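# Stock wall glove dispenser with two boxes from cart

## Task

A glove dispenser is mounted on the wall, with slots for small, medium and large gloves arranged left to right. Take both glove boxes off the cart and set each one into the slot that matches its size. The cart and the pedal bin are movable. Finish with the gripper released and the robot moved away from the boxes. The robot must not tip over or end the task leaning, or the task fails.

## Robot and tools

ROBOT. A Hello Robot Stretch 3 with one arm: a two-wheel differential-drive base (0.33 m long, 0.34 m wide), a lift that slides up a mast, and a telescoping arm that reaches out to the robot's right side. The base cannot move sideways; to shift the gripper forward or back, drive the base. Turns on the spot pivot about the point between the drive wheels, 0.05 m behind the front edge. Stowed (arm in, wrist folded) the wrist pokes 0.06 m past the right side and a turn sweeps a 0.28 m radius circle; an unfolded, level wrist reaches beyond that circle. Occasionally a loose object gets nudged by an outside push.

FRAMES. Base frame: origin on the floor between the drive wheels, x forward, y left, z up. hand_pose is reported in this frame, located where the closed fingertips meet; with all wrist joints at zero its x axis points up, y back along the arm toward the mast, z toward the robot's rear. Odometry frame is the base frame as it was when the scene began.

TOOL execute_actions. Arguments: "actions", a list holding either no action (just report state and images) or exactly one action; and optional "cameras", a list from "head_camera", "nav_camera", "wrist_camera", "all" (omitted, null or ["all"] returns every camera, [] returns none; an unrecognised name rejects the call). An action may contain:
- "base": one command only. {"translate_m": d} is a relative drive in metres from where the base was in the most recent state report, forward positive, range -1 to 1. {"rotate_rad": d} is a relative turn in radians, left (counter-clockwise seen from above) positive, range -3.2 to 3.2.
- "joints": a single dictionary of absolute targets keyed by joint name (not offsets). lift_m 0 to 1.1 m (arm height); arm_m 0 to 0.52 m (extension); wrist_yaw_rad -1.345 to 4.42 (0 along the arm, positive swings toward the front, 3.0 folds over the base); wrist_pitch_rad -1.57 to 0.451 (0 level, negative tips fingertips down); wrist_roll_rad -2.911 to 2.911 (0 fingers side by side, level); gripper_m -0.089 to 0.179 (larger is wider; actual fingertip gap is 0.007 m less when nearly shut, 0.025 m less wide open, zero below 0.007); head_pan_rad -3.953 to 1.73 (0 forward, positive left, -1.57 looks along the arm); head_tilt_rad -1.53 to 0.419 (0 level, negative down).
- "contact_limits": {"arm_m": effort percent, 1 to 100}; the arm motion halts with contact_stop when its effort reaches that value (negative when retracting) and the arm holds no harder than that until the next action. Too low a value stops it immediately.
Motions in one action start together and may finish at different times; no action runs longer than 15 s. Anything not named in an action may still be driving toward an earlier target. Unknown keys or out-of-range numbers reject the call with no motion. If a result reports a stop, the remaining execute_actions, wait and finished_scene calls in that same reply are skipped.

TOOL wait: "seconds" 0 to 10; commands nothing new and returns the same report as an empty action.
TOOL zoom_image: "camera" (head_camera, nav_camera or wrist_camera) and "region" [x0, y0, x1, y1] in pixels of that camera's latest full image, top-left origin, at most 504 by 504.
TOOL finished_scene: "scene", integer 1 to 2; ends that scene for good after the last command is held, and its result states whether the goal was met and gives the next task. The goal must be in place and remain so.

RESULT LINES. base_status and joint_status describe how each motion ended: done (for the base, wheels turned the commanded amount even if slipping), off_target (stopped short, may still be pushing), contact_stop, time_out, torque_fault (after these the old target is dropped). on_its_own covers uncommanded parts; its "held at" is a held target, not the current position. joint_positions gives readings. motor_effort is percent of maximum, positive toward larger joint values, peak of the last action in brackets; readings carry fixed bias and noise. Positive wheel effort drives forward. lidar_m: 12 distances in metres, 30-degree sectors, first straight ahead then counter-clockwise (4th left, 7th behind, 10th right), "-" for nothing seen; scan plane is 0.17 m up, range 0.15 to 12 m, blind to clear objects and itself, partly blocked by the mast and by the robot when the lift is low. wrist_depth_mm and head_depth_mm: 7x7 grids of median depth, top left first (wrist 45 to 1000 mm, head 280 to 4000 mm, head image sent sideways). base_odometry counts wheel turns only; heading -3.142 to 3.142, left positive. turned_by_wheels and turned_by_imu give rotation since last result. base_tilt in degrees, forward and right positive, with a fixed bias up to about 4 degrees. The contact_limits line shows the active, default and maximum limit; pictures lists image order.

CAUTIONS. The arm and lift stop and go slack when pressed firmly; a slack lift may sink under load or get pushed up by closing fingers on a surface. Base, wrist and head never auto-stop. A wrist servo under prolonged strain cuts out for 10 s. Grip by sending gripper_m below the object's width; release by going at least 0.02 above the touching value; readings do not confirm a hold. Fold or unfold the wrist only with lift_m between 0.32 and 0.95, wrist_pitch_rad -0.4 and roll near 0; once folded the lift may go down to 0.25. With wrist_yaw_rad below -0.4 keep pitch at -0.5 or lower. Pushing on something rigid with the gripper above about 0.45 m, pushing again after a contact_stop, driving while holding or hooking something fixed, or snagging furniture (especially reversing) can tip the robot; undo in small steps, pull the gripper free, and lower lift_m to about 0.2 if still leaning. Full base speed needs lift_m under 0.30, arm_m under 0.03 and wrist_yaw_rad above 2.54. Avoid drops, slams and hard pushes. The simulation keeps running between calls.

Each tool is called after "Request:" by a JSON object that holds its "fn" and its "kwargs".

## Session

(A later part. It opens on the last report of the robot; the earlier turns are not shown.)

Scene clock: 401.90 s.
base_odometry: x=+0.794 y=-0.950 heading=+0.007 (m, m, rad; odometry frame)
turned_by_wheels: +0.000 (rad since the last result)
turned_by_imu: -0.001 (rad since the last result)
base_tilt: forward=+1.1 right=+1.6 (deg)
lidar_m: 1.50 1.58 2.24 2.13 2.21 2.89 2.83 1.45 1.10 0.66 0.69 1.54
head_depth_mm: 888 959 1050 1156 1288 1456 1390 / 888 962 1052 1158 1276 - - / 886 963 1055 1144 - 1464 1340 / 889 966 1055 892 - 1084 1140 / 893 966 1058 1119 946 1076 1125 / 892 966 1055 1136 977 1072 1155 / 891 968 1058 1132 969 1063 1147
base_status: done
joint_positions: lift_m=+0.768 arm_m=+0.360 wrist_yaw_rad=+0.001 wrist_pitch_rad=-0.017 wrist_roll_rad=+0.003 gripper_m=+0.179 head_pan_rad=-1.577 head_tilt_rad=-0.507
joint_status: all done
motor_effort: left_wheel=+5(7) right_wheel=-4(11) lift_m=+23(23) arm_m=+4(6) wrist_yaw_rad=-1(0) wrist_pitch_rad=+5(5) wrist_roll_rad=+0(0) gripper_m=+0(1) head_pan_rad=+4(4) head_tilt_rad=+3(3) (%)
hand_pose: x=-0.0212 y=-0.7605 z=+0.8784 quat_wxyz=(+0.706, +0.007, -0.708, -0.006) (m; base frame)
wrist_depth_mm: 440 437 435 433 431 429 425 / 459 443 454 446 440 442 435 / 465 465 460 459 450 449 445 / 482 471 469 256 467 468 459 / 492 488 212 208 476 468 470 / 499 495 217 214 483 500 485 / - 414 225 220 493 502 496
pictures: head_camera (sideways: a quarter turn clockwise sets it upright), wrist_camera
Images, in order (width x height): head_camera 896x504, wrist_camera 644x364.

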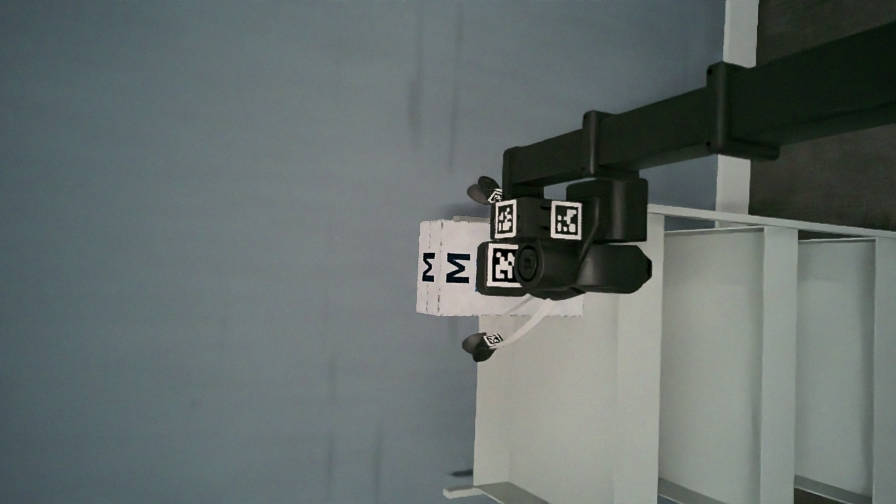

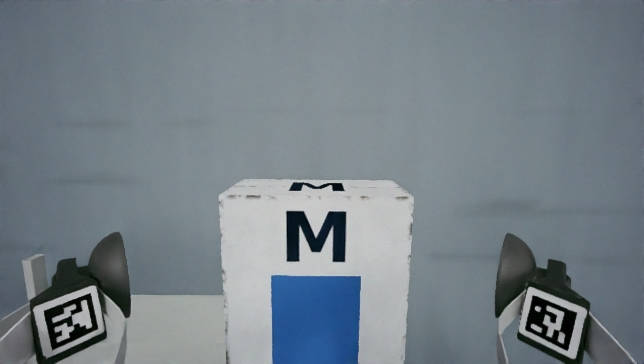

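Request:
{"fn": "execute_actions", "kwargs": {"actions": [{"joints": {"arm_m": 0.466}}], "cameras": ["head_camera", "wrist_camera"]}}

Scene clock: 407.83 s.
base_odometry: x=+0.794 y=-0.950 heading=+0.007 (m, m, rad; odometry frame)
turned_by_wheels: +0.000 (rad since the last result)
turned_by_imu: -0.001 (rad since the last result)
base_tilt: forward=+1.1 right=+1.6 (deg)
lidar_m: 1.50 1.58 2.24 2.14 2.21 2.90 2.84 1.45 1.10 0.66 0.69 1.54
head_depth_mm: 889 959 1045 1155 1292 1450 1396 / 890 961 1056 1159 1282 - - / 889 961 1052 1141 1314 1462 1342 / 891 965 1057 1110 924 1087 1143 / 890 968 1055 1112 950 1075 1137 / 890 968 1056 1134 974 1069 1152 / 895 965 1056 1134 968 1065 1149
base_status: not commanded
joint_positions: lift_m=+0.768 arm_m=+0.466 wrist_yaw_rad=-0.001 wrist_pitch_rad=-0.017 wrist_roll_rad=+0.003 gripper_m=+0.179 head_pan_rad=-1.577 head_tilt_rad=-0.507
joint_status: all done
motor_effort: left_wheel=+4(5) right_wheel=-3(4) lift_m=+24(23) arm_m=+4(4) wrist_yaw_rad=+1(1) wrist_pitch_rad=+5(5) wrist_roll_rad=+0(0) gripper_m=+0(1) head_pan_rad=+4(4) head_tilt_rad=+2(2) (%)
hand_pose: x=-0.0218 y=-0.8665 z=+0.8784 quat_wxyz=(+0.706, +0.006, -0.708, -0.007) (m; base frame)
wrist_depth_mm: 339 336 332 331 329 326 327 / 346 344 340 339 338 336 337 / 352 352 353 351 345 348 342 / 366 363 361 358 358 357 355 / 377 367 129 129 131 362 363 / 383 102 102 102 102 102 372 / - 105 105 105 105 106 382
pictures: head_camera (sideways: a quarter turn clockwise sets it upright), wrist_camera
Images, in order (width x height): head_camera 896x504, wrist_camera 644x364.

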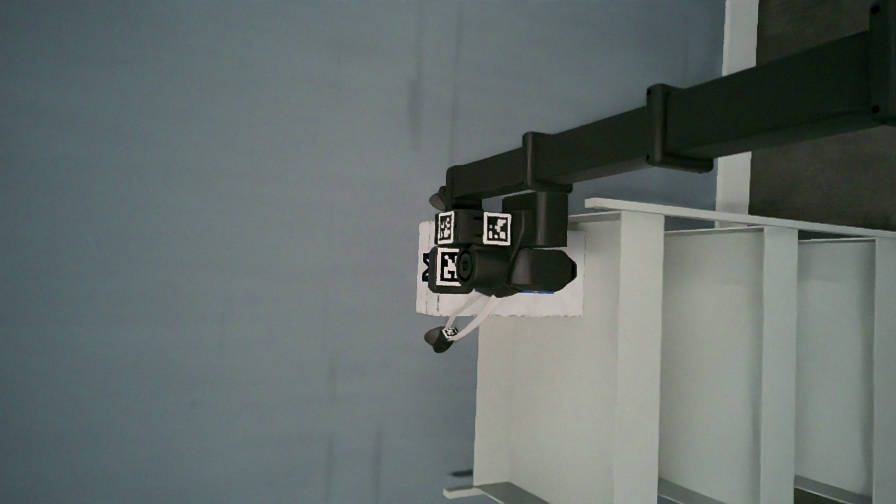

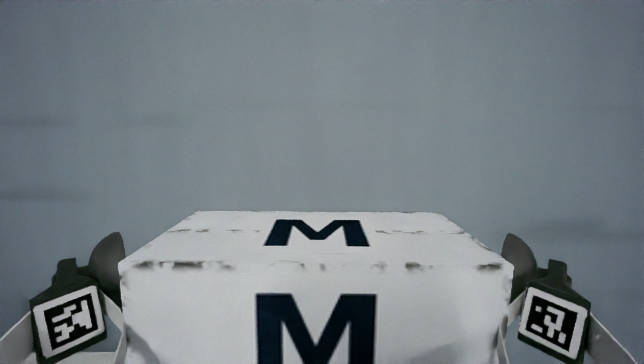

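Request:
{"fn": "execute_actions", "kwargs": {"actions": [{"joints": {"gripper_m": 0.085}}], "cameras": ["wrist_camera"]}}

Request:
{"fn": "execute_actions", "kwargs": {"actions": [{"joints": {"lift_m": 0.96}}], "cameras": ["head_camera", "wrist_camera"]}}

Scene clock: 415.20 s.
base_odometry: x=+0.794 y=-0.950 heading=+0.007 (m, m, rad; odometry frame)
turned_by_wheels: +0.000 (rad since the last result)
turned_by_imu: -0.001 (rad since the last result)
base_tilt: forward=+1.1 right=+1.6 (deg)
lidar_m: 1.50 1.57 2.24 2.14 2.21 2.89 2.83 1.46 1.10 0.66 0.69 1.53
head_depth_mm: 888 959 1051 1157 1292 1447 1390 / 888 961 1053 1155 1277 - - / 891 967 1052 1147 1319 1467 1346 / 889 967 1053 1113 926 1082 1135 / 892 966 1057 1116 950 1075 1137 / 893 966 1057 1131 976 1069 1158 / 893 971 1054 1131 968 1059 1145
base_status: not commanded
joint_positions: lift_m=+0.768 arm_m=+0.466 wrist_yaw_rad=-0.002 wrist_pitch_rad=-0.017 wrist_roll_rad=+0.003 gripper_m=+0.086 head_pan_rad=-1.577 head_tilt_rad=-0.507
joint_status: all done
motor_effort: left_wheel=+3(3) right_wheel=-1(3) lift_m=+24(23) arm_m=+4(4) wrist_yaw_rad=+0(2) wrist_pitch_rad=+5(5) wrist_roll_rad=+0(0) gripper_m=-19(93) head_pan_rad=+4(3) head_tilt_rad=+3(2) (%)
hand_pose: x=-0.0219 y=-0.8665 z=+0.8784 quat_wxyz=(+0.706, +0.006, -0.708, -0.007) (m; base frame)
wrist_depth_mm: 337 341 334 334 331 329 329 / 347 346 343 342 338 335 333 / 357 351 351 349 348 346 346 / 367 366 363 361 357 352 353 / 377 371 124 124 124 372 366 / 383 125 125 125 125 376 375 / 393 305 126 125 126 390 387
pictures: wrist_camera
Images, in order (width x height): wrist_camera 644x364.

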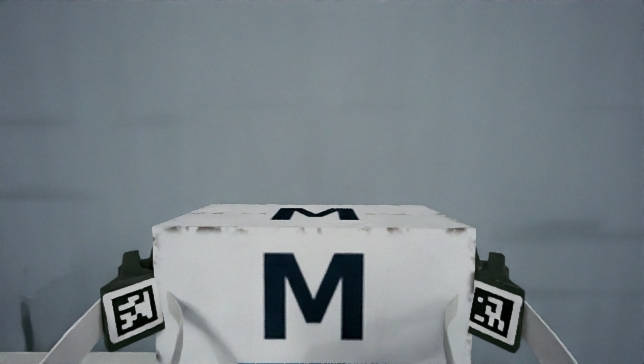

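Scene clock: 417.77 s.
base_odometry: x=+0.794 y=-0.950 heading=+0.007 (m, m, rad; odometry frame)
turned_by_wheels: +0.000 (rad since the last result)
turned_by_imu: +0.000 (rad since the last result)
base_tilt: forward=+1.1 right=+1.6 (deg)
lidar_m: 1.49 1.58 2.24 2.14 2.21 2.89 2.83 1.45 1.10 0.66 0.69 1.53
head_depth_mm: 888 961 1042 - - 1476 1359 / 889 958 1025 1185 1297 1456 1350 / 887 962 - 1160 1298 1461 1340 / 889 964 - 862 993 1084 1139 / 891 965 1025 1119 983 1073 1136 / 892 968 1055 1132 975 1069 1154 / 892 967 1059 1133 968 1061 1151
base_status: not commanded
joint_positions: lift_m=+0.960 arm_m=+0.466 wrist_yaw_rad=-0.002 wrist_pitch_rad=-0.079 wrist_roll_rad=+0.003 gripper_m=+0.086 head_pan_rad=-1.577 head_tilt_rad=-0.507
joint_status: all done
motor_effort: left_wheel=+4(4) right_wheel=-3(3) lift_m=+32(34) arm_m=+3(4) wrist_yaw_rad=+1(1) wrist_pitch_rad=+23(24) wrist_roll_rad=+0(0) gripper_m=-18(18) head_pan_rad=+4(4) head_tilt_rad=+3(3) (%)
hand_pose: x=-0.0219 y=-0.8643 z=+1.0542 quat_wxyz=(+0.706, +0.027, -0.707, -0.029) (m; base frame)
wrist_depth_mm: 329 328 323 324 325 322 320 / 345 340 337 337 332 332 329 / 356 354 350 348 345 343 340 / 370 367 357 360 360 354 353 / 385 378 124 123 124 374 374 / 400 125 125 125 125 383 384 / 417 424 127 127 127 408 401
pictures: head_camera (sideways: a quarter turn clockwise sets it upright), wrist_camera
Images, in order (width x height): head_camera 896x504, wrist_camera 644x364.

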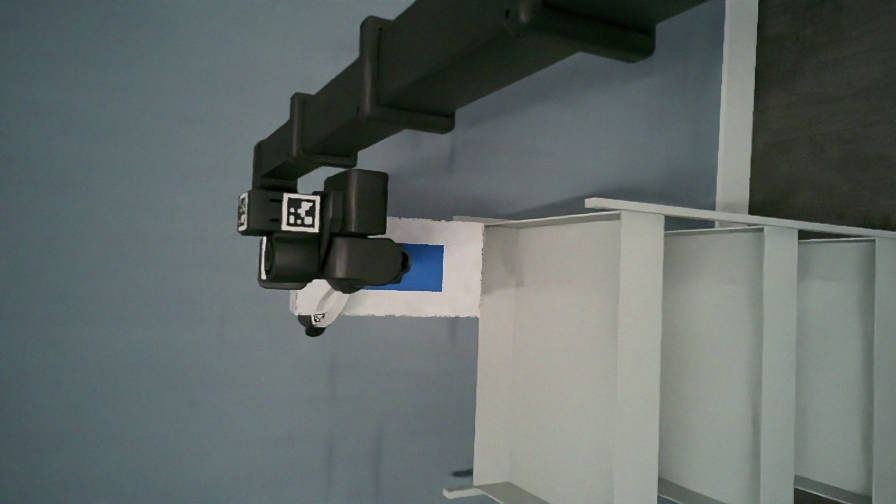

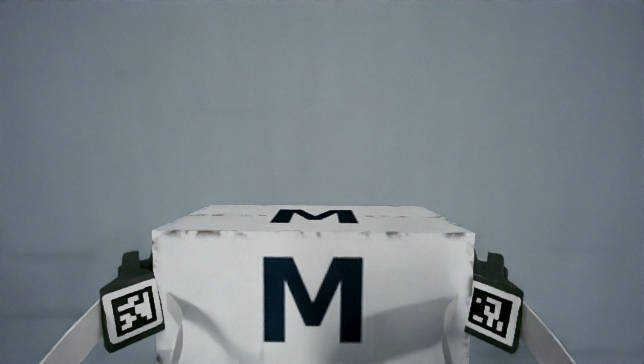

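Request:
{"fn": "execute_actions", "kwargs": {"actions": []}}

Scene clock: 438.77 s.
base_odometry: x=+0.794 y=-0.950 heading=+0.007 (m, m, rad; odometry frame)
turned_by_wheels: +0.000 (rad since the last result)
turned_by_imu: -0.001 (rad since the last result)
base_tilt: forward=+1.1 right=+1.6 (deg)
lidar_m: 1.49 1.58 2.24 2.14 2.20 2.89 2.83 1.45 1.09 0.66 0.69 1.54
head_depth_mm: 887 958 1042 - - 1474 1359 / 887 964 1025 1185 1289 1452 1348 / 889 962 - 1161 1293 1465 1341 / 891 962 - 864 991 1085 1143 / 889 967 1026 1112 982 1072 1132 / 887 966 1053 1134 971 1072 1155 / 891 970 1062 1135 968 1064 1148
base_status: not commanded
joint_positions: lift_m=+0.960 arm_m=+0.466 wrist_yaw_rad=-0.002 wrist_pitch_rad=-0.079 wrist_roll_rad=+0.003 gripper_m=+0.086 head_pan_rad=-1.577 head_tilt_rad=-0.507
joint_status: all done
motor_effort: left_wheel=+4(4) right_wheel=-2(3) lift_m=+32(34) arm_m=+3(4) wrist_yaw_rad=+2(1) wrist_pitch_rad=+23(24) wrist_roll_rad=+0(0) gripper_m=-17(18) head_pan_rad=+4(4) head_tilt_rad=+2(3) (%)
hand_pose: x=-0.0219 y=-0.8643 z=+1.0542 quat_wxyz=(+0.706, +0.027, -0.707, -0.029) (m; base frame)
wrist_depth_mm: 330 326 328 322 323 320 320 / 346 339 335 337 337 332 328 / 357 351 350 351 344 340 344 / 365 365 365 363 359 358 358 / 384 377 124 124 124 371 366 / 400 125 125 125 125 385 389 / 416 418 127 127 127 408 403
pictures: head_camera (sideways: a quarter turn clockwise sets it upright), nav_camera (sideways: a quarter turn counterclockwise sets it upright), wrist_camera
Images, in order (width x height): head_camera 896x504, nav_camera 672x504, wrist_camera 644x364.

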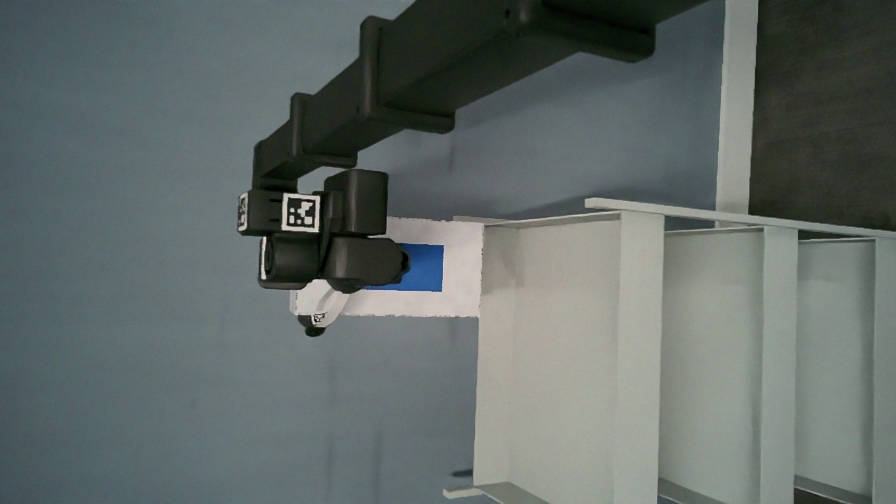

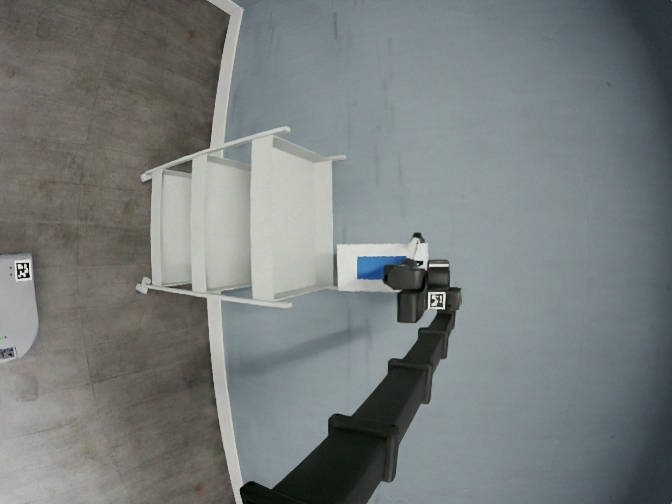

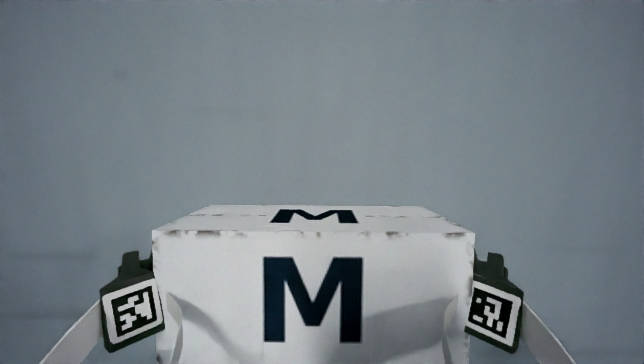

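Request:
{"fn": "execute_actions", "kwargs": {"actions": [{"joints": {"arm_m": 0.02, "wrist_pitch_rad": 0.12, "wrist_yaw_rad": 0.01}}], "cameras": ["head_camera", "wrist_camera"]}}

Scene clock: 450.50 s.
base_odometry: x=+0.794 y=-0.950 heading=+0.007 (m, m, rad; odometry frame)
turned_by_wheels: +0.000 (rad since the last result)
turned_by_imu: -0.001 (rad since the last result)
base_tilt: forward=+1.1 right=+1.6 (deg)
lidar_m: 1.50 1.58 2.23 2.14 2.20 2.89 2.83 1.45 1.10 0.66 0.69 1.54
head_depth_mm: 890 961 1044 1154 1244 - - / 888 964 1052 1142 1260 - - / 887 963 1053 408 - - - / 890 966 1053 412 - - - / 892 963 1055 403 424 483 1133 / 888 969 1058 1131 977 1069 1151 / 894 969 1058 1133 972 1063 1149
base_status: not commanded
joint_positions: lift_m=+0.960 arm_m=+0.020 wrist_yaw_rad=+0.009 wrist_pitch_rad=+0.038 wrist_roll_rad=+0.003 gripper_m=+0.086 head_pan_rad=-1.577 head_tilt_rad=-0.507
joint_status: wrist_pitch_rad off_target (ended at +0.038, target +0.120); the others done
motor_effort: left_wheel=+4(5) right_wheel=-2(3) lift_m=+32(32) arm_m=-3(4) wrist_yaw_rad=+0(4) wrist_pitch_rad=+24(27) wrist_roll_rad=+0(0) gripper_m=-18(18) head_pan_rad=+4(4) head_tilt_rad=+2(2) (%)
hand_pose: x=-0.0191 y=-0.4222 z=+1.0840 quat_wxyz=(+0.706, -0.010, -0.708, +0.016) (m; base frame)
wrist_depth_mm: 776 785 778 787 768 766 754 / 802 801 793 786 782 774 757 / 828 807 808 817 784 774 773 / 831 831 831 809 810 786 792 / 863 839 125 124 125 804 815 / 881 126 125 125 125 828 816 / 884 684 126 126 126 847 824
pictures: head_camera (sideways: a quarter turn clockwise sets it upright), wrist_camera
Images, in order (width x height): head_camera 896x504, wrist_camera 644x364.

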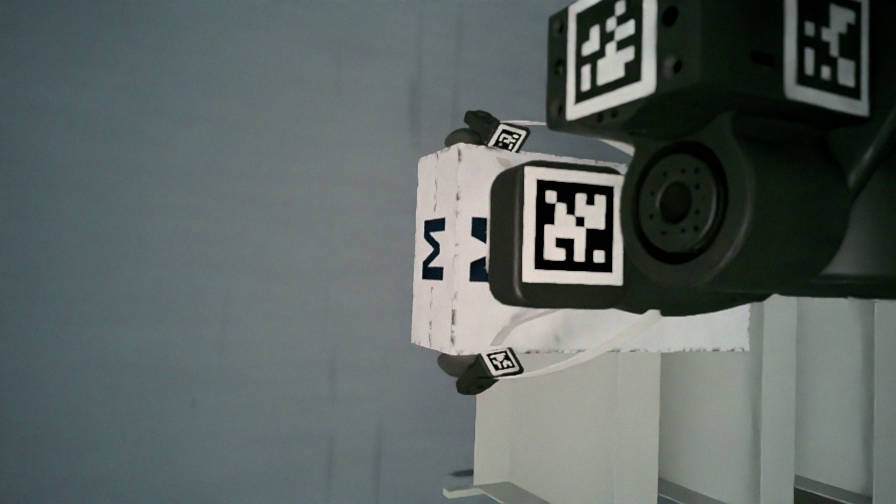

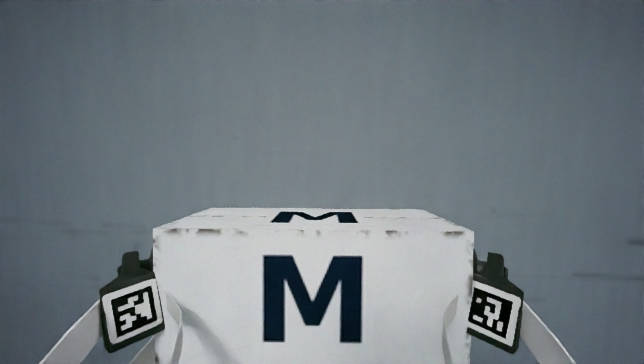

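Request:
{"fn": "execute_actions", "kwargs": {"actions": [{"base": {"rotate_rad": 0.444}, "joints": {"wrist_pitch_rad": 0.2, "head_pan_rad": -0.3, "head_tilt_rad": -0.6}}], "cameras": ["head_camera", "nav_camera"]}}

Request:
{"fn": "execute_actions", "kwargs": {"actions": [{"base": {"translate_m": 0.86}}], "cameras": ["head_camera", "nav_camera"]}}

Scene clock: 459.30 s.
base_odometry: x=+0.794 y=-0.950 heading=+0.451 (m, m, rad; odometry frame)
turned_by_wheels: +0.444 (rad since the last result)
turned_by_imu: +0.447 (rad since the last result)
base_tilt: forward=+1.1 right=+1.6 (deg)
lidar_m: 1.54 2.06 2.14 2.15 2.89 2.83 1.57 1.12 0.66 0.68 1.47 1.50
head_depth_mm: 1215 1331 1470 1630 1798 1535 1291 / 1237 1351 1495 1672 1819 1526 1283 / 1257 1374 1524 1715 1827 1511 1277 / 1278 1395 1556 1744 1858 1494 1264 / 1293 1425 1570 1791 1836 1492 1264 / 1316 1445 1512 1822 1826 1477 1257 / 1334 1468 1654 1859 1801 1471 1249
base_status: done
joint_positions: lift_m=+0.960 arm_m=+0.020 wrist_yaw_rad=+0.010 wrist_pitch_rad=+0.116 wrist_roll_rad=+0.003 gripper_m=+0.086 head_pan_rad=-0.307 head_tilt_rad=-0.592
joint_status: wrist_pitch_rad off_target (ended at +0.116, target +0.200); the others done
motor_effort: left_wheel=-4(9) right_wheel=+6(13) lift_m=+32(31) arm_m=-3(3) wrist_yaw_rad=+0(1) wrist_pitch_rad=+25(28) wrist_roll_rad=+0(0) gripper_m=-18(18) head_pan_rad=+4(47) head_tilt_rad=-3(11) (%)
hand_pose: x=-0.0187 y=-0.4225 z=+1.1040 quat_wxyz=(+0.705, -0.037, -0.707, +0.044) (m; base frame)
wrist_depth_mm: - - - 959 819 706 625 / - - - 916 830 711 639 / - - - 927 810 717 635 / - - - 944 807 739 648 / - - 125 125 125 700 651 / - 125 125 125 125 701 638 / - - 126 125 126 710 644
pictures: head_camera (sideways: a quarter turn clockwise sets it upright), nav_camera (sideways: a quarter turn counterclockwise sets it upright)
Images, in order (width x height): head_camera 896x504, nav_camera 672x504.

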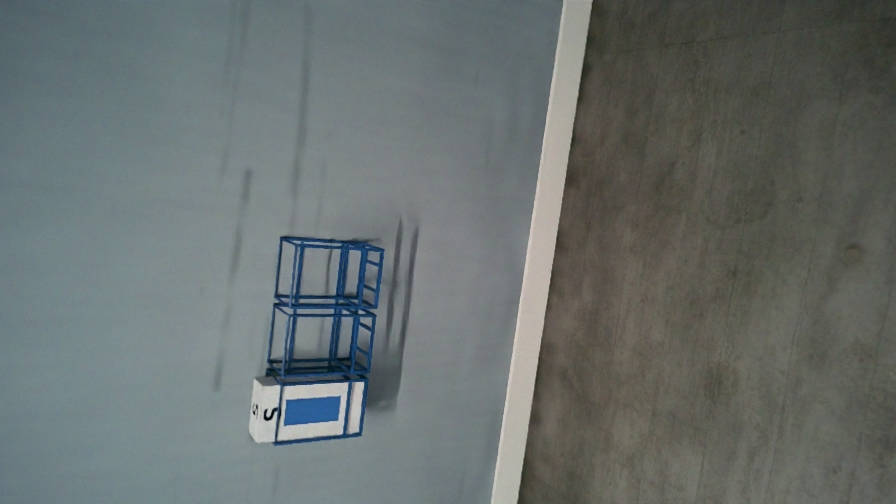

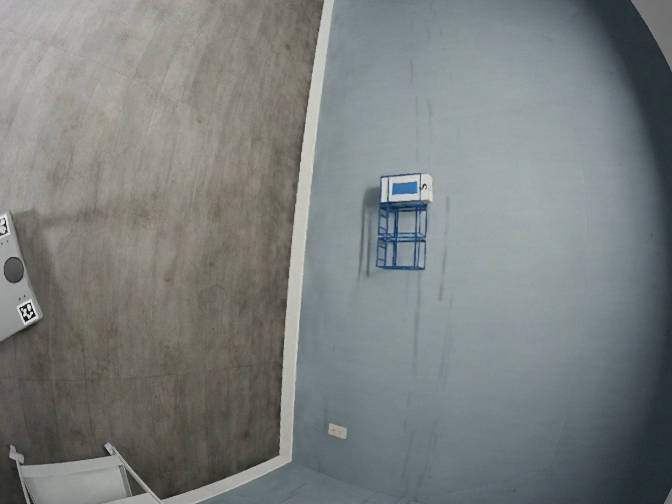

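Scene clock: 468.97 s.
base_odometry: x=+1.568 y=-0.576 heading=+0.451 (m, m, rad; odometry frame)
turned_by_wheels: +0.000 (rad since the last result)
turned_by_imu: +0.001 (rad since the last result)
base_tilt: forward=+1.1 right=+1.6 (deg)
lidar_m: 0.76 1.02 2.30 2.06 2.33 3.58 2.18 1.13 1.38 1.07 0.77 0.74
head_depth_mm: 575 630 693 772 872 1007 1172 / 584 640 708 791 880 1033 1198 / 593 651 720 806 915 1062 1213 / 603 661 735 802 847 1086 1226 / 610 672 747 799 821 1122 1232 / 622 685 764 859 986 1154 1249 / 632 697 778 881 1009 1190 1245
base_status: done
joint_positions: lift_m=+0.960 arm_m=+0.020 wrist_yaw_rad=+0.010 wrist_pitch_rad=+0.116 wrist_roll_rad=+0.003 gripper_m=+0.086 head_pan_rad=-0.307 head_tilt_rad=-0.592
joint_status: not commanded
motor_effort: left_wheel=-5(6) right_wheel=+6(12) lift_m=+32(32) arm_m=-3(2) wrist_yaw_rad=+1(0) wrist_pitch_rad=+25(25) wrist_roll_rad=+0(0) gripper_m=-19(17) head_pan_rad=+4(4) head_tilt_rad=-3(3) (%)
hand_pose: x=-0.0187 y=-0.4225 z=+1.1040 quat_wxyz=(+0.705, -0.037, -0.707, +0.044) (m; base frame)
wrist_depth_mm: 523 652 879 - - - 966 / 525 650 889 - - - - / 521 651 901 - - - 968 / 530 645 889 - - - 986 / 526 611 125 125 125 - 980 / 536 125 125 125 125 - 986 / 503 628 125 125 125 - 989
pictures: head_camera (sideways: a quarter turn clockwise sets it upright), nav_camera (sideways: a quarter turn counterclockwise sets it upright)
Images, in order (width x height): head_camera 896x504, nav_camera 672x504.

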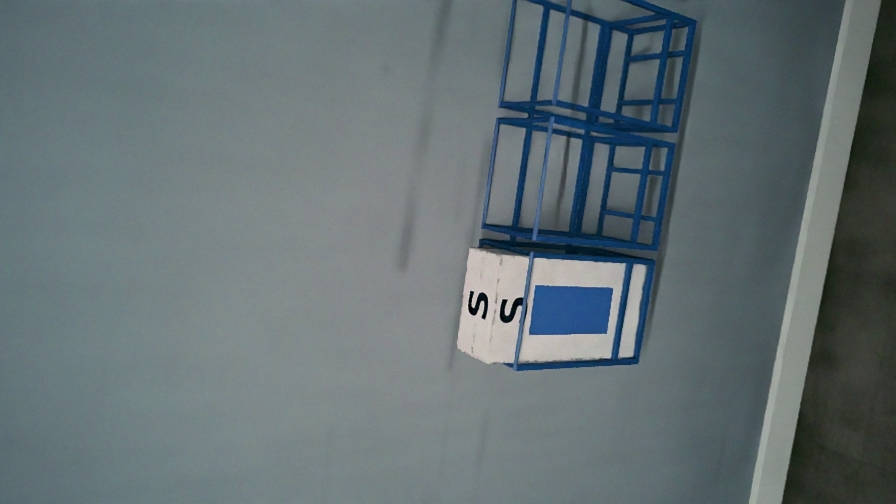

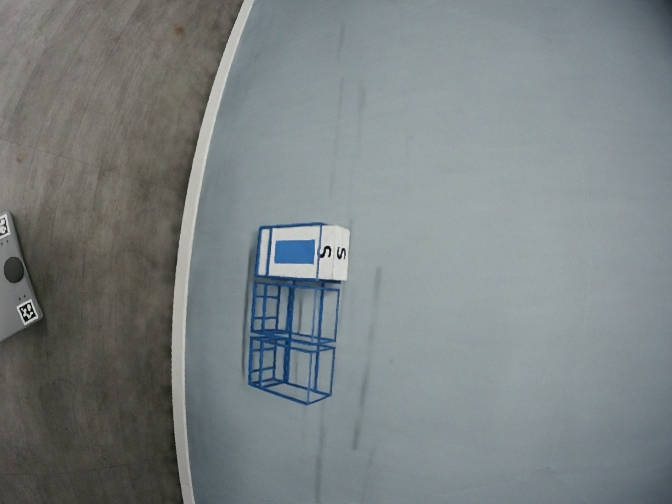

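Request:
{"fn": "execute_actions", "kwargs": {"actions": [{"base": {"rotate_rad": 1.11}, "joints": {"head_pan_rad": -1.57, "head_tilt_rad": -0.75, "lift_m": 0.92}}], "cameras": ["head_camera", "wrist_camera"]}}

Scene clock: 479.83 s.
base_odometry: x=+1.568 y=-0.576 heading=+1.560 (m, m, rad; odometry frame)
turned_by_wheels: +1.110 (rad since the last result)
turned_by_imu: +1.118 (rad since the last result)
base_tilt: forward=+1.1 right=+1.6 (deg)
lidar_m: 2.30 2.04 2.49 3.57 2.03 1.12 1.48 1.01 0.76 0.74 0.77 1.08
head_depth_mm: 607 685 782 891 - - - / 609 686 753 892 - - - / 610 687 408 - - - 1169 / 611 688 408 - - - 1174 / 612 691 411 480 1119 1306 1176 / 616 692 777 797 1123 1305 1170 / 616 695 794 931 1128 1296 1167
base_status: done
joint_positions: lift_m=+0.920 arm_m=+0.020 wrist_yaw_rad=+0.010 wrist_pitch_rad=+0.116 wrist_roll_rad=+0.003 gripper_m=+0.086 head_pan_rad=-1.563 head_tilt_rad=-0.740
joint_status: all done
motor_effort: left_wheel=-4(11) right_wheel=+6(13) lift_m=+28(28) arm_m=-3(3) wrist_yaw_rad=+0(0) wrist_pitch_rad=+25(25) wrist_roll_rad=+0(0) gripper_m=-17(18) head_pan_rad=-3(48) head_tilt_rad=-4(15) (%)
hand_pose: x=-0.0188 y=-0.4225 z=+1.0643 quat_wxyz=(+0.705, -0.037, -0.707, +0.044) (m; base frame)
wrist_depth_mm: 471 473 469 463 470 458 462 / 470 471 469 470 467 466 464 / 475 474 469 475 481 463 461 / 477 485 473 474 468 465 466 / 484 478 125 125 125 474 463 / 483 126 125 125 125 470 474 / 496 491 126 126 126 478 479
pictures: head_camera (sideways: a quarter turn clockwise sets it upright), wrist_camera
Images, in order (width x height): head_camera 896x504, wrist_camera 644x364.

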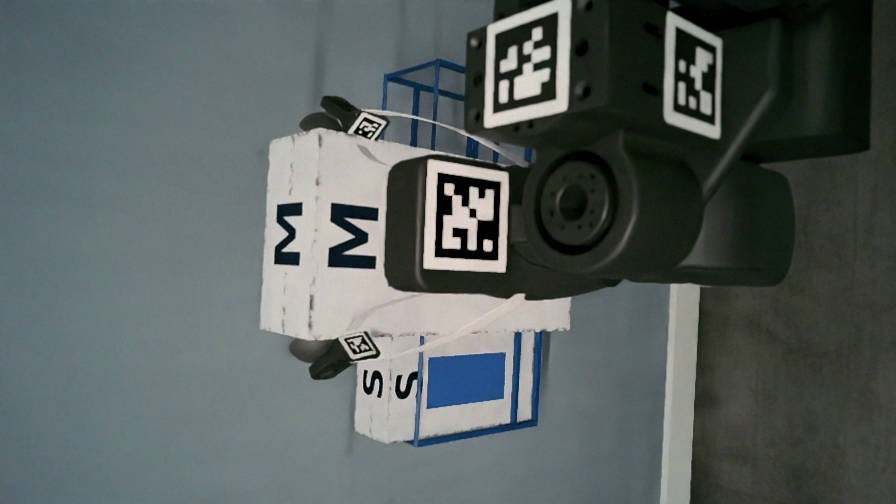

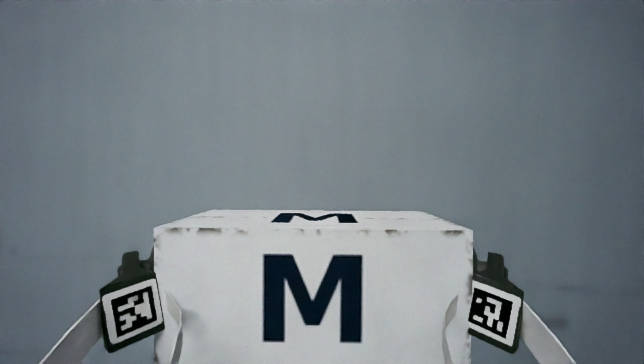

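Request:
{"fn": "execute_actions", "kwargs": {"actions": [{"joints": {"arm_m": 0.265, "wrist_yaw_rad": -0.005, "lift_m": 0.93}, "contact_limits": {"arm_m": 25}}], "cameras": ["head_camera", "wrist_camera"]}}

Request:
{"fn": "zoom_image", "kwargs": {"camera": "head_camera", "region": [200, 60, 620, 460]}}

Scene clock: 503.00 s.
base_odometry: x=+1.568 y=-0.576 heading=+1.560 (m, m, rad; odometry frame)
turned_by_wheels: +0.000 (rad since the last result)
turned_by_imu: -0.001 (rad since the last result)
base_tilt: forward=+1.1 right=+1.6 (deg)
lidar_m: 2.30 2.05 2.49 3.59 2.03 1.13 1.48 1.01 0.76 0.73 0.77 1.08
head_depth_mm: 607 673 - - 1097 1321 1201 / 610 663 777 914 1101 1312 1193 / 611 652 - 897 1110 1316 1186 / 612 608 - 923 1112 1307 1180 / 613 660 758 815 1121 1307 1178 / 616 692 778 795 1121 1301 1170 / 618 695 796 932 1124 1300 1163
base_status: not commanded
joint_positions: lift_m=+0.930 arm_m=+0.265 wrist_yaw_rad=-0.004 wrist_pitch_rad=+0.116 wrist_roll_rad=+0.003 gripper_m=+0.086 head_pan_rad=-1.563 head_tilt_rad=-0.741
joint_status: all done
motor_effort: left_wheel=-5(4) right_wheel=+6(6) lift_m=+32(36) arm_m=+4(3) wrist_yaw_rad=+0(4) wrist_pitch_rad=+25(25) wrist_roll_rad=+0(1) gripper_m=-18(19) head_pan_rad=-3(3) head_tilt_rad=-3(4) (%)
contact_limits: arm_m 25 (drawing in: default 28, maximum 46; extending or still: default 39, maximum 63)
hand_pose: x=-0.0225 y=-0.6671 z=+1.0740 quat_wxyz=(+0.705, -0.042, -0.707, +0.039) (m; base frame)
wrist_depth_mm: 222 223 221 221 221 222 222 / 224 224 225 223 224 224 223 / 226 226 225 225 225 222 224 / 228 227 225 226 226 224 225 / 229 227 125 124 125 228 226 / 230 125 125 125 125 228 229 / 231 232 126 126 125 231 229
pictures: head_camera (sideways: a quarter turn clockwise sets it upright), wrist_camera
Images, in order (width x height): head_camera 896x504, wrist_camera 644x364.

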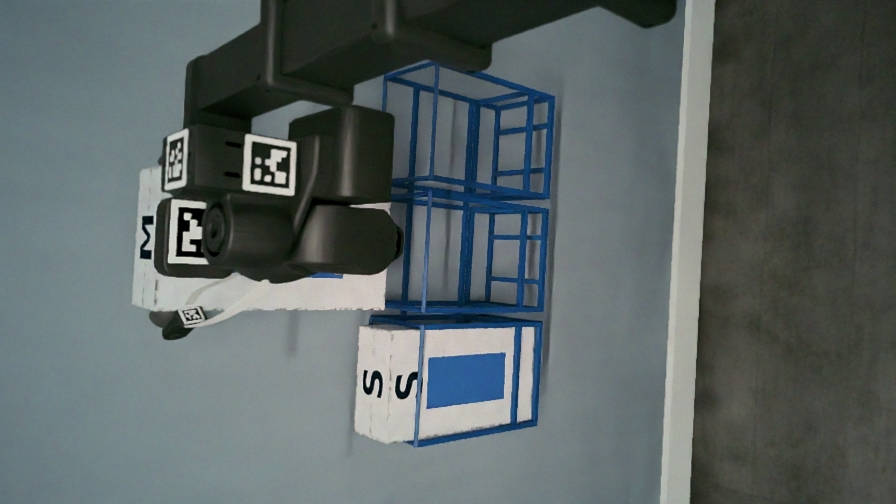

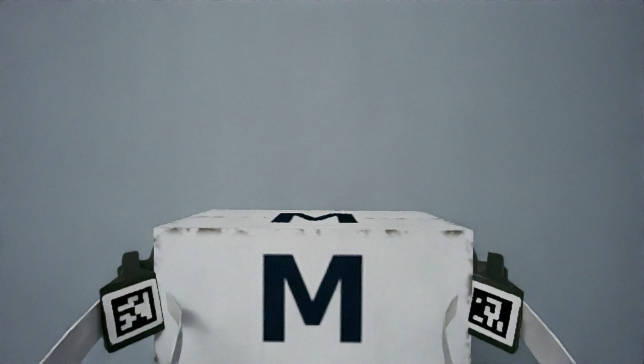

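Region (200, 60, 620, 460) of head_camera's 896x504 image, scaled by 1.200, with more detail than that image has; it fills the top 480 rows of this view, and the rest is white.

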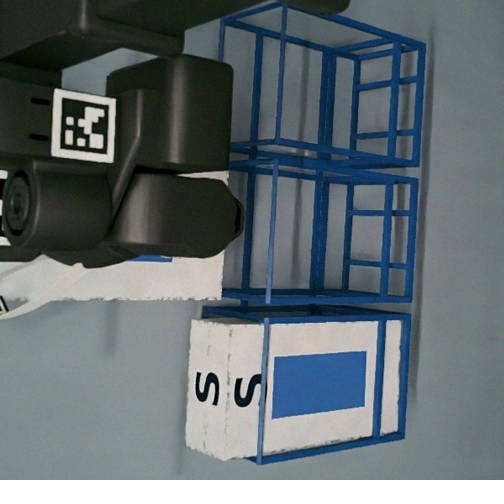

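Request:
{"fn": "execute_actions", "kwargs": {"actions": [{"base": {"translate_m": -0.007}, "joints": {"arm_m": 0.279, "lift_m": 0.895}, "contact_limits": {"arm_m": 25}}], "cameras": ["head_camera", "wrist_camera"]}}

Request:
{"fn": "zoom_image", "kwargs": {"camera": "head_camera", "region": [330, 140, 610, 400]}}

Scene clock: 542.57 s.
base_odometry: x=+1.568 y=-0.583 heading=+1.560 (m, m, rad; odometry frame)
turned_by_wheels: +0.000 (rad since the last result)
turned_by_imu: -0.001 (rad since the last result)
base_tilt: forward=+1.1 right=+1.6 (deg)
lidar_m: 2.31 2.06 2.50 3.58 2.02 1.12 1.47 1.01 0.76 0.73 0.77 1.08
head_depth_mm: 607 683 749 - - 1306 1199 / 609 680 - 939 1105 1316 1193 / 610 653 - 919 1109 1312 1184 / 611 643 - 938 1113 1305 1181 / 614 667 775 873 1120 1305 1178 / 615 693 776 796 1124 1308 1168 / 617 695 796 913 1126 1297 1169
base_status: done
joint_positions: lift_m=+0.895 arm_m=+0.279 wrist_yaw_rad=-0.005 wrist_pitch_rad=+0.116 wrist_roll_rad=+0.003 gripper_m=+0.086 head_pan_rad=-1.563 head_tilt_rad=-0.741
joint_status: all done
motor_effort: left_wheel=-3(10) right_wheel=+6(8) lift_m=+27(28) arm_m=+3(7) wrist_yaw_rad=+0(0) wrist_pitch_rad=+25(25) wrist_roll_rad=+0(0) gripper_m=-18(18) head_pan_rad=-3(3) head_tilt_rad=-3(4) (%)
contact_limits: arm_m 25 (drawing in: default 28, maximum 46; extending or still: default 39, maximum 63)
hand_pose: x=-0.0226 y=-0.6811 z=+1.0393 quat_wxyz=(+0.705, -0.042, -0.707, +0.039) (m; base frame)
wrist_depth_mm: 208 209 208 207 209 207 208 / 210 209 209 210 210 209 208 / 210 210 211 211 211 210 210 / 212 212 211 211 212 211 211 / 213 213 125 125 125 212 213 / 214 126 125 125 125 214 214 / 216 216 126 126 126 216 216
pictures: head_camera (sideways: a quarter turn clockwise sets it upright), wrist_camera
Images, in order (width x height): head_camera 896x504, wrist_camera 644x364.

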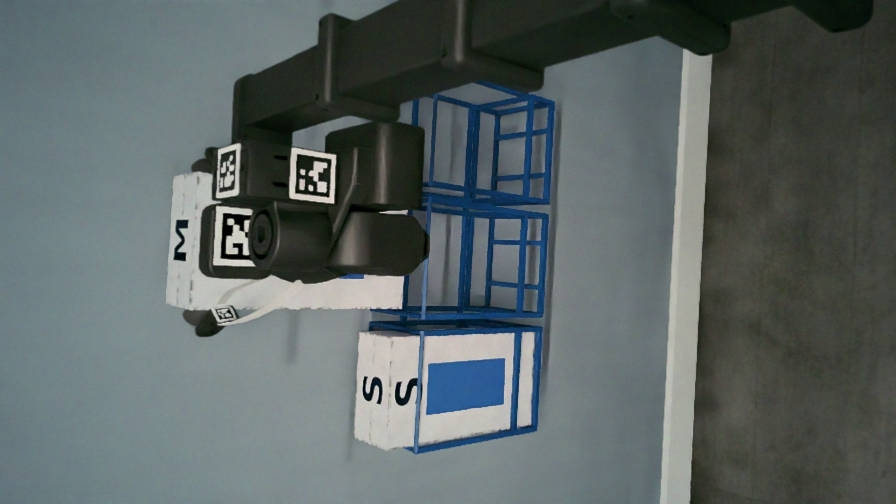

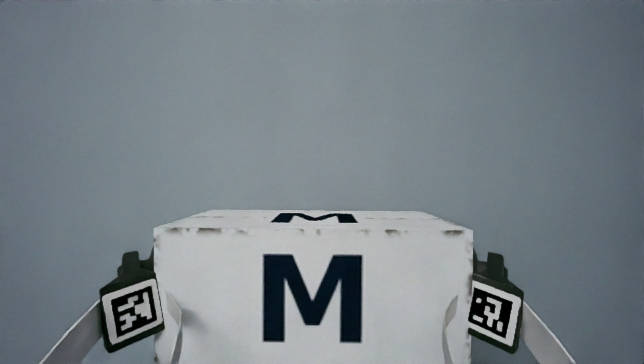

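Region (330, 140, 610, 400) of head_camera's 896x504 image, scaled by 1.800, with more detail than that image has; it fills the top 468 rows of this view, and the rest is white.

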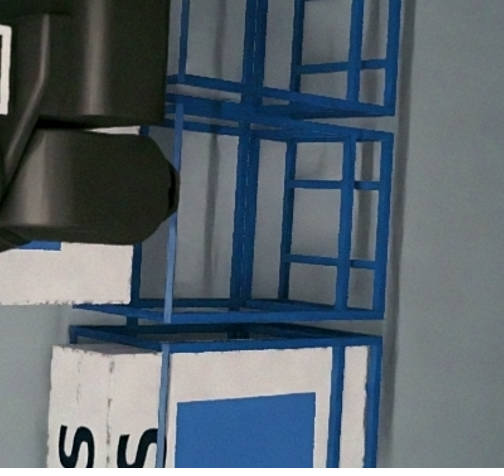

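Request:
{"fn": "execute_actions", "kwargs": {"actions": [{"joints": {"lift_m": 0.855}}], "cameras": ["head_camera", "wrist_camera"]}}

Request:
{"fn": "zoom_image", "kwargs": {"camera": "head_camera", "region": [330, 140, 610, 400]}}

Scene clock: 561.17 s.
base_odometry: x=+1.568 y=-0.583 heading=+1.560 (m, m, rad; odometry frame)
turned_by_wheels: +0.000 (rad since the last result)
turned_by_imu: -0.001 (rad since the last result)
base_tilt: forward=+1.1 right=+1.6 (deg)
lidar_m: 2.31 2.06 2.50 3.58 2.02 1.12 1.47 1.01 0.76 0.74 0.77 1.08
head_depth_mm: 606 683 781 890 - - 1196 / 609 684 752 - 1102 1316 1195 / 610 674 - 962 1111 1316 1188 / 612 665 - 967 1111 1303 1182 / 613 679 759 856 1116 1305 1178 / 614 691 777 794 1122 1307 1171 / 617 695 794 913 1127 1300 1161
base_status: not commanded
joint_positions: lift_m=+0.855 arm_m=+0.279 wrist_yaw_rad=-0.002 wrist_pitch_rad=+0.118 wrist_roll_rad=+0.005 gripper_m=+0.086 head_pan_rad=-1.563 head_tilt_rad=-0.741
joint_status: all done
motor_effort: left_wheel=-3(4) right_wheel=+4(6) lift_m=+28(29) arm_m=+3(3) wrist_yaw_rad=-1(2) wrist_pitch_rad=+24(25) wrist_roll_rad=-1(2) gripper_m=-18(18) head_pan_rad=-3(3) head_tilt_rad=-3(4) (%)
hand_pose: x=-0.0220 y=-0.6811 z=+0.9999 quat_wxyz=(+0.705, -0.042, -0.707, +0.041) (m; base frame)
wrist_depth_mm: 209 208 209 208 208 207 208 / 209 209 210 210 209 208 208 / 212 212 212 209 211 209 210 / 212 212 212 212 211 211 213 / 214 213 125 125 125 212 212 / 216 125 125 125 125 214 214 / 215 217 126 126 126 215 214
pictures: head_camera (sideways: a quarter turn clockwise sets it upright), wrist_camera
Images, in order (width x height): head_camera 896x504, wrist_camera 644x364.

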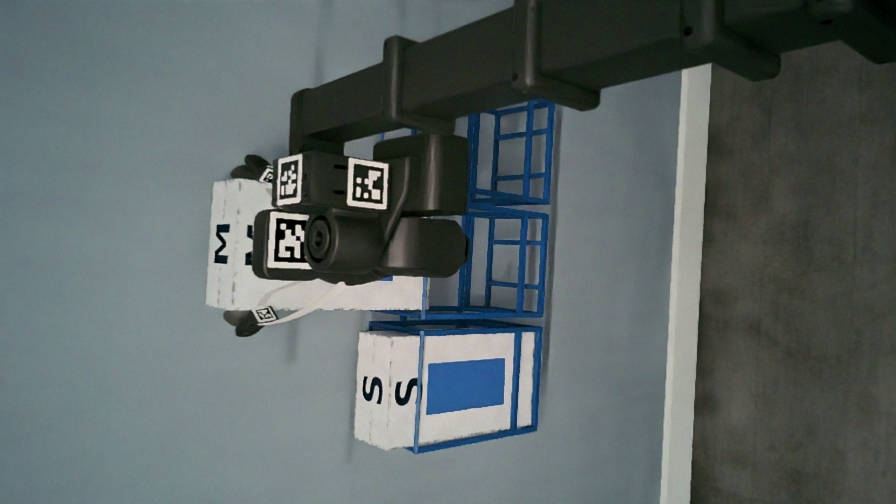

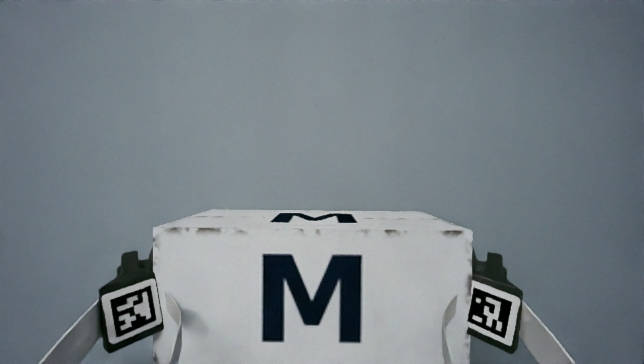

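Region (330, 140, 610, 400) of head_camera's 896x504 image, scaled by 1.800, with more detail than that image has; it fills the top 468 rows of this view, and the rest is white.

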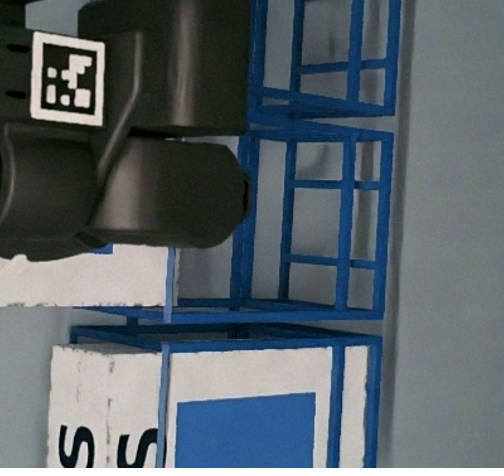

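Request:
{"fn": "execute_actions", "kwargs": {"actions": [{"joints": {"lift_m": 0.82}}], "cameras": ["head_camera", "wrist_camera"]}}

Request:
{"fn": "zoom_image", "kwargs": {"camera": "head_camera", "region": [330, 140, 610, 400]}}

Scene clock: 570.97 s.
base_odometry: x=+1.568 y=-0.583 heading=+1.560 (m, m, rad; odometry frame)
turned_by_wheels: +0.000 (rad since the last result)
turned_by_imu: -0.001 (rad since the last result)
base_tilt: forward=+1.1 right=+1.6 (deg)
lidar_m: 2.31 2.06 2.50 3.58 2.02 1.12 1.47 1.01 0.76 0.73 0.77 1.08
head_depth_mm: 607 683 783 899 - - - / 609 685 767 - 1104 1310 1177 / 610 686 742 - 1108 1317 1186 / 611 688 662 983 1111 1299 1182 / 613 690 761 814 1117 1308 1174 / 615 692 776 795 1119 1308 1169 / 617 693 796 909 1127 1298 1165
base_status: not commanded
joint_positions: lift_m=+0.820 arm_m=+0.279 wrist_yaw_rad=-0.002 wrist_pitch_rad=+0.118 wrist_roll_rad=+0.005 gripper_m=+0.086 head_pan_rad=-1.563 head_tilt_rad=-0.741
joint_status: all done
motor_effort: left_wheel=-2(3) right_wheel=+4(4) lift_m=+27(28) arm_m=+3(3) wrist_yaw_rad=-1(2) wrist_pitch_rad=+24(24) wrist_roll_rad=-1(1) gripper_m=-18(18) head_pan_rad=-3(3) head_tilt_rad=-4(4) (%)
hand_pose: x=-0.0220 y=-0.6811 z=+0.9649 quat_wxyz=(+0.705, -0.042, -0.707, +0.041) (m; base frame)
wrist_depth_mm: 208 210 208 208 207 207 207 / 210 210 209 209 208 210 208 / 211 211 211 211 212 210 209 / 213 212 213 212 211 212 211 / 215 213 125 125 125 212 213 / 217 126 125 125 125 213 213 / 217 217 126 125 125 216 215
pictures: head_camera (sideways: a quarter turn clockwise sets it upright), wrist_camera
Images, in order (width x height): head_camera 896x504, wrist_camera 644x364.

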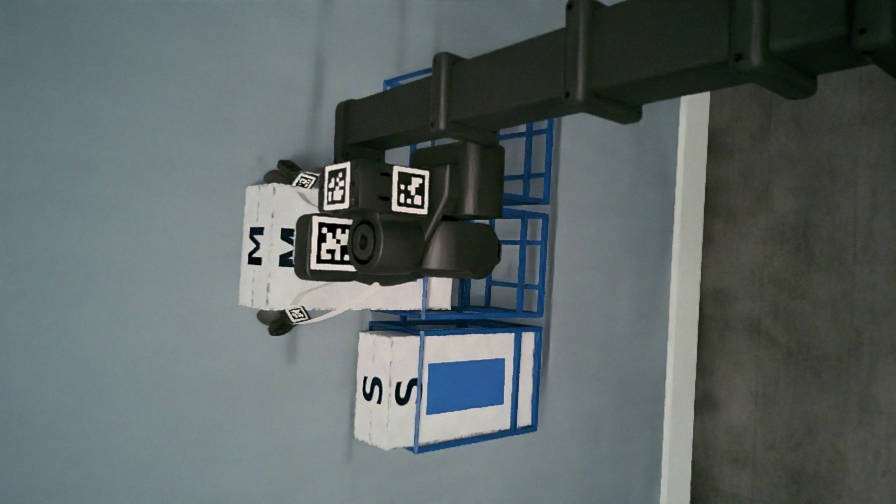

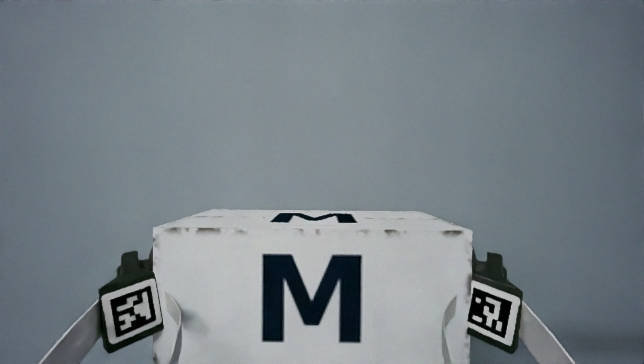

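Region (330, 140, 610, 400) of head_camera's 896x504 image, scaled by 1.800, with more detail than that image has; it fills the top 468 rows of this view, and the rest is white.

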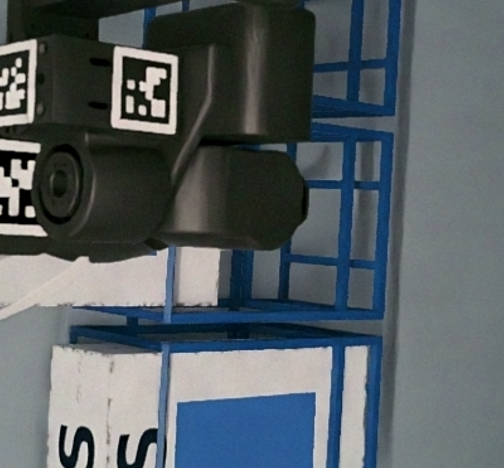

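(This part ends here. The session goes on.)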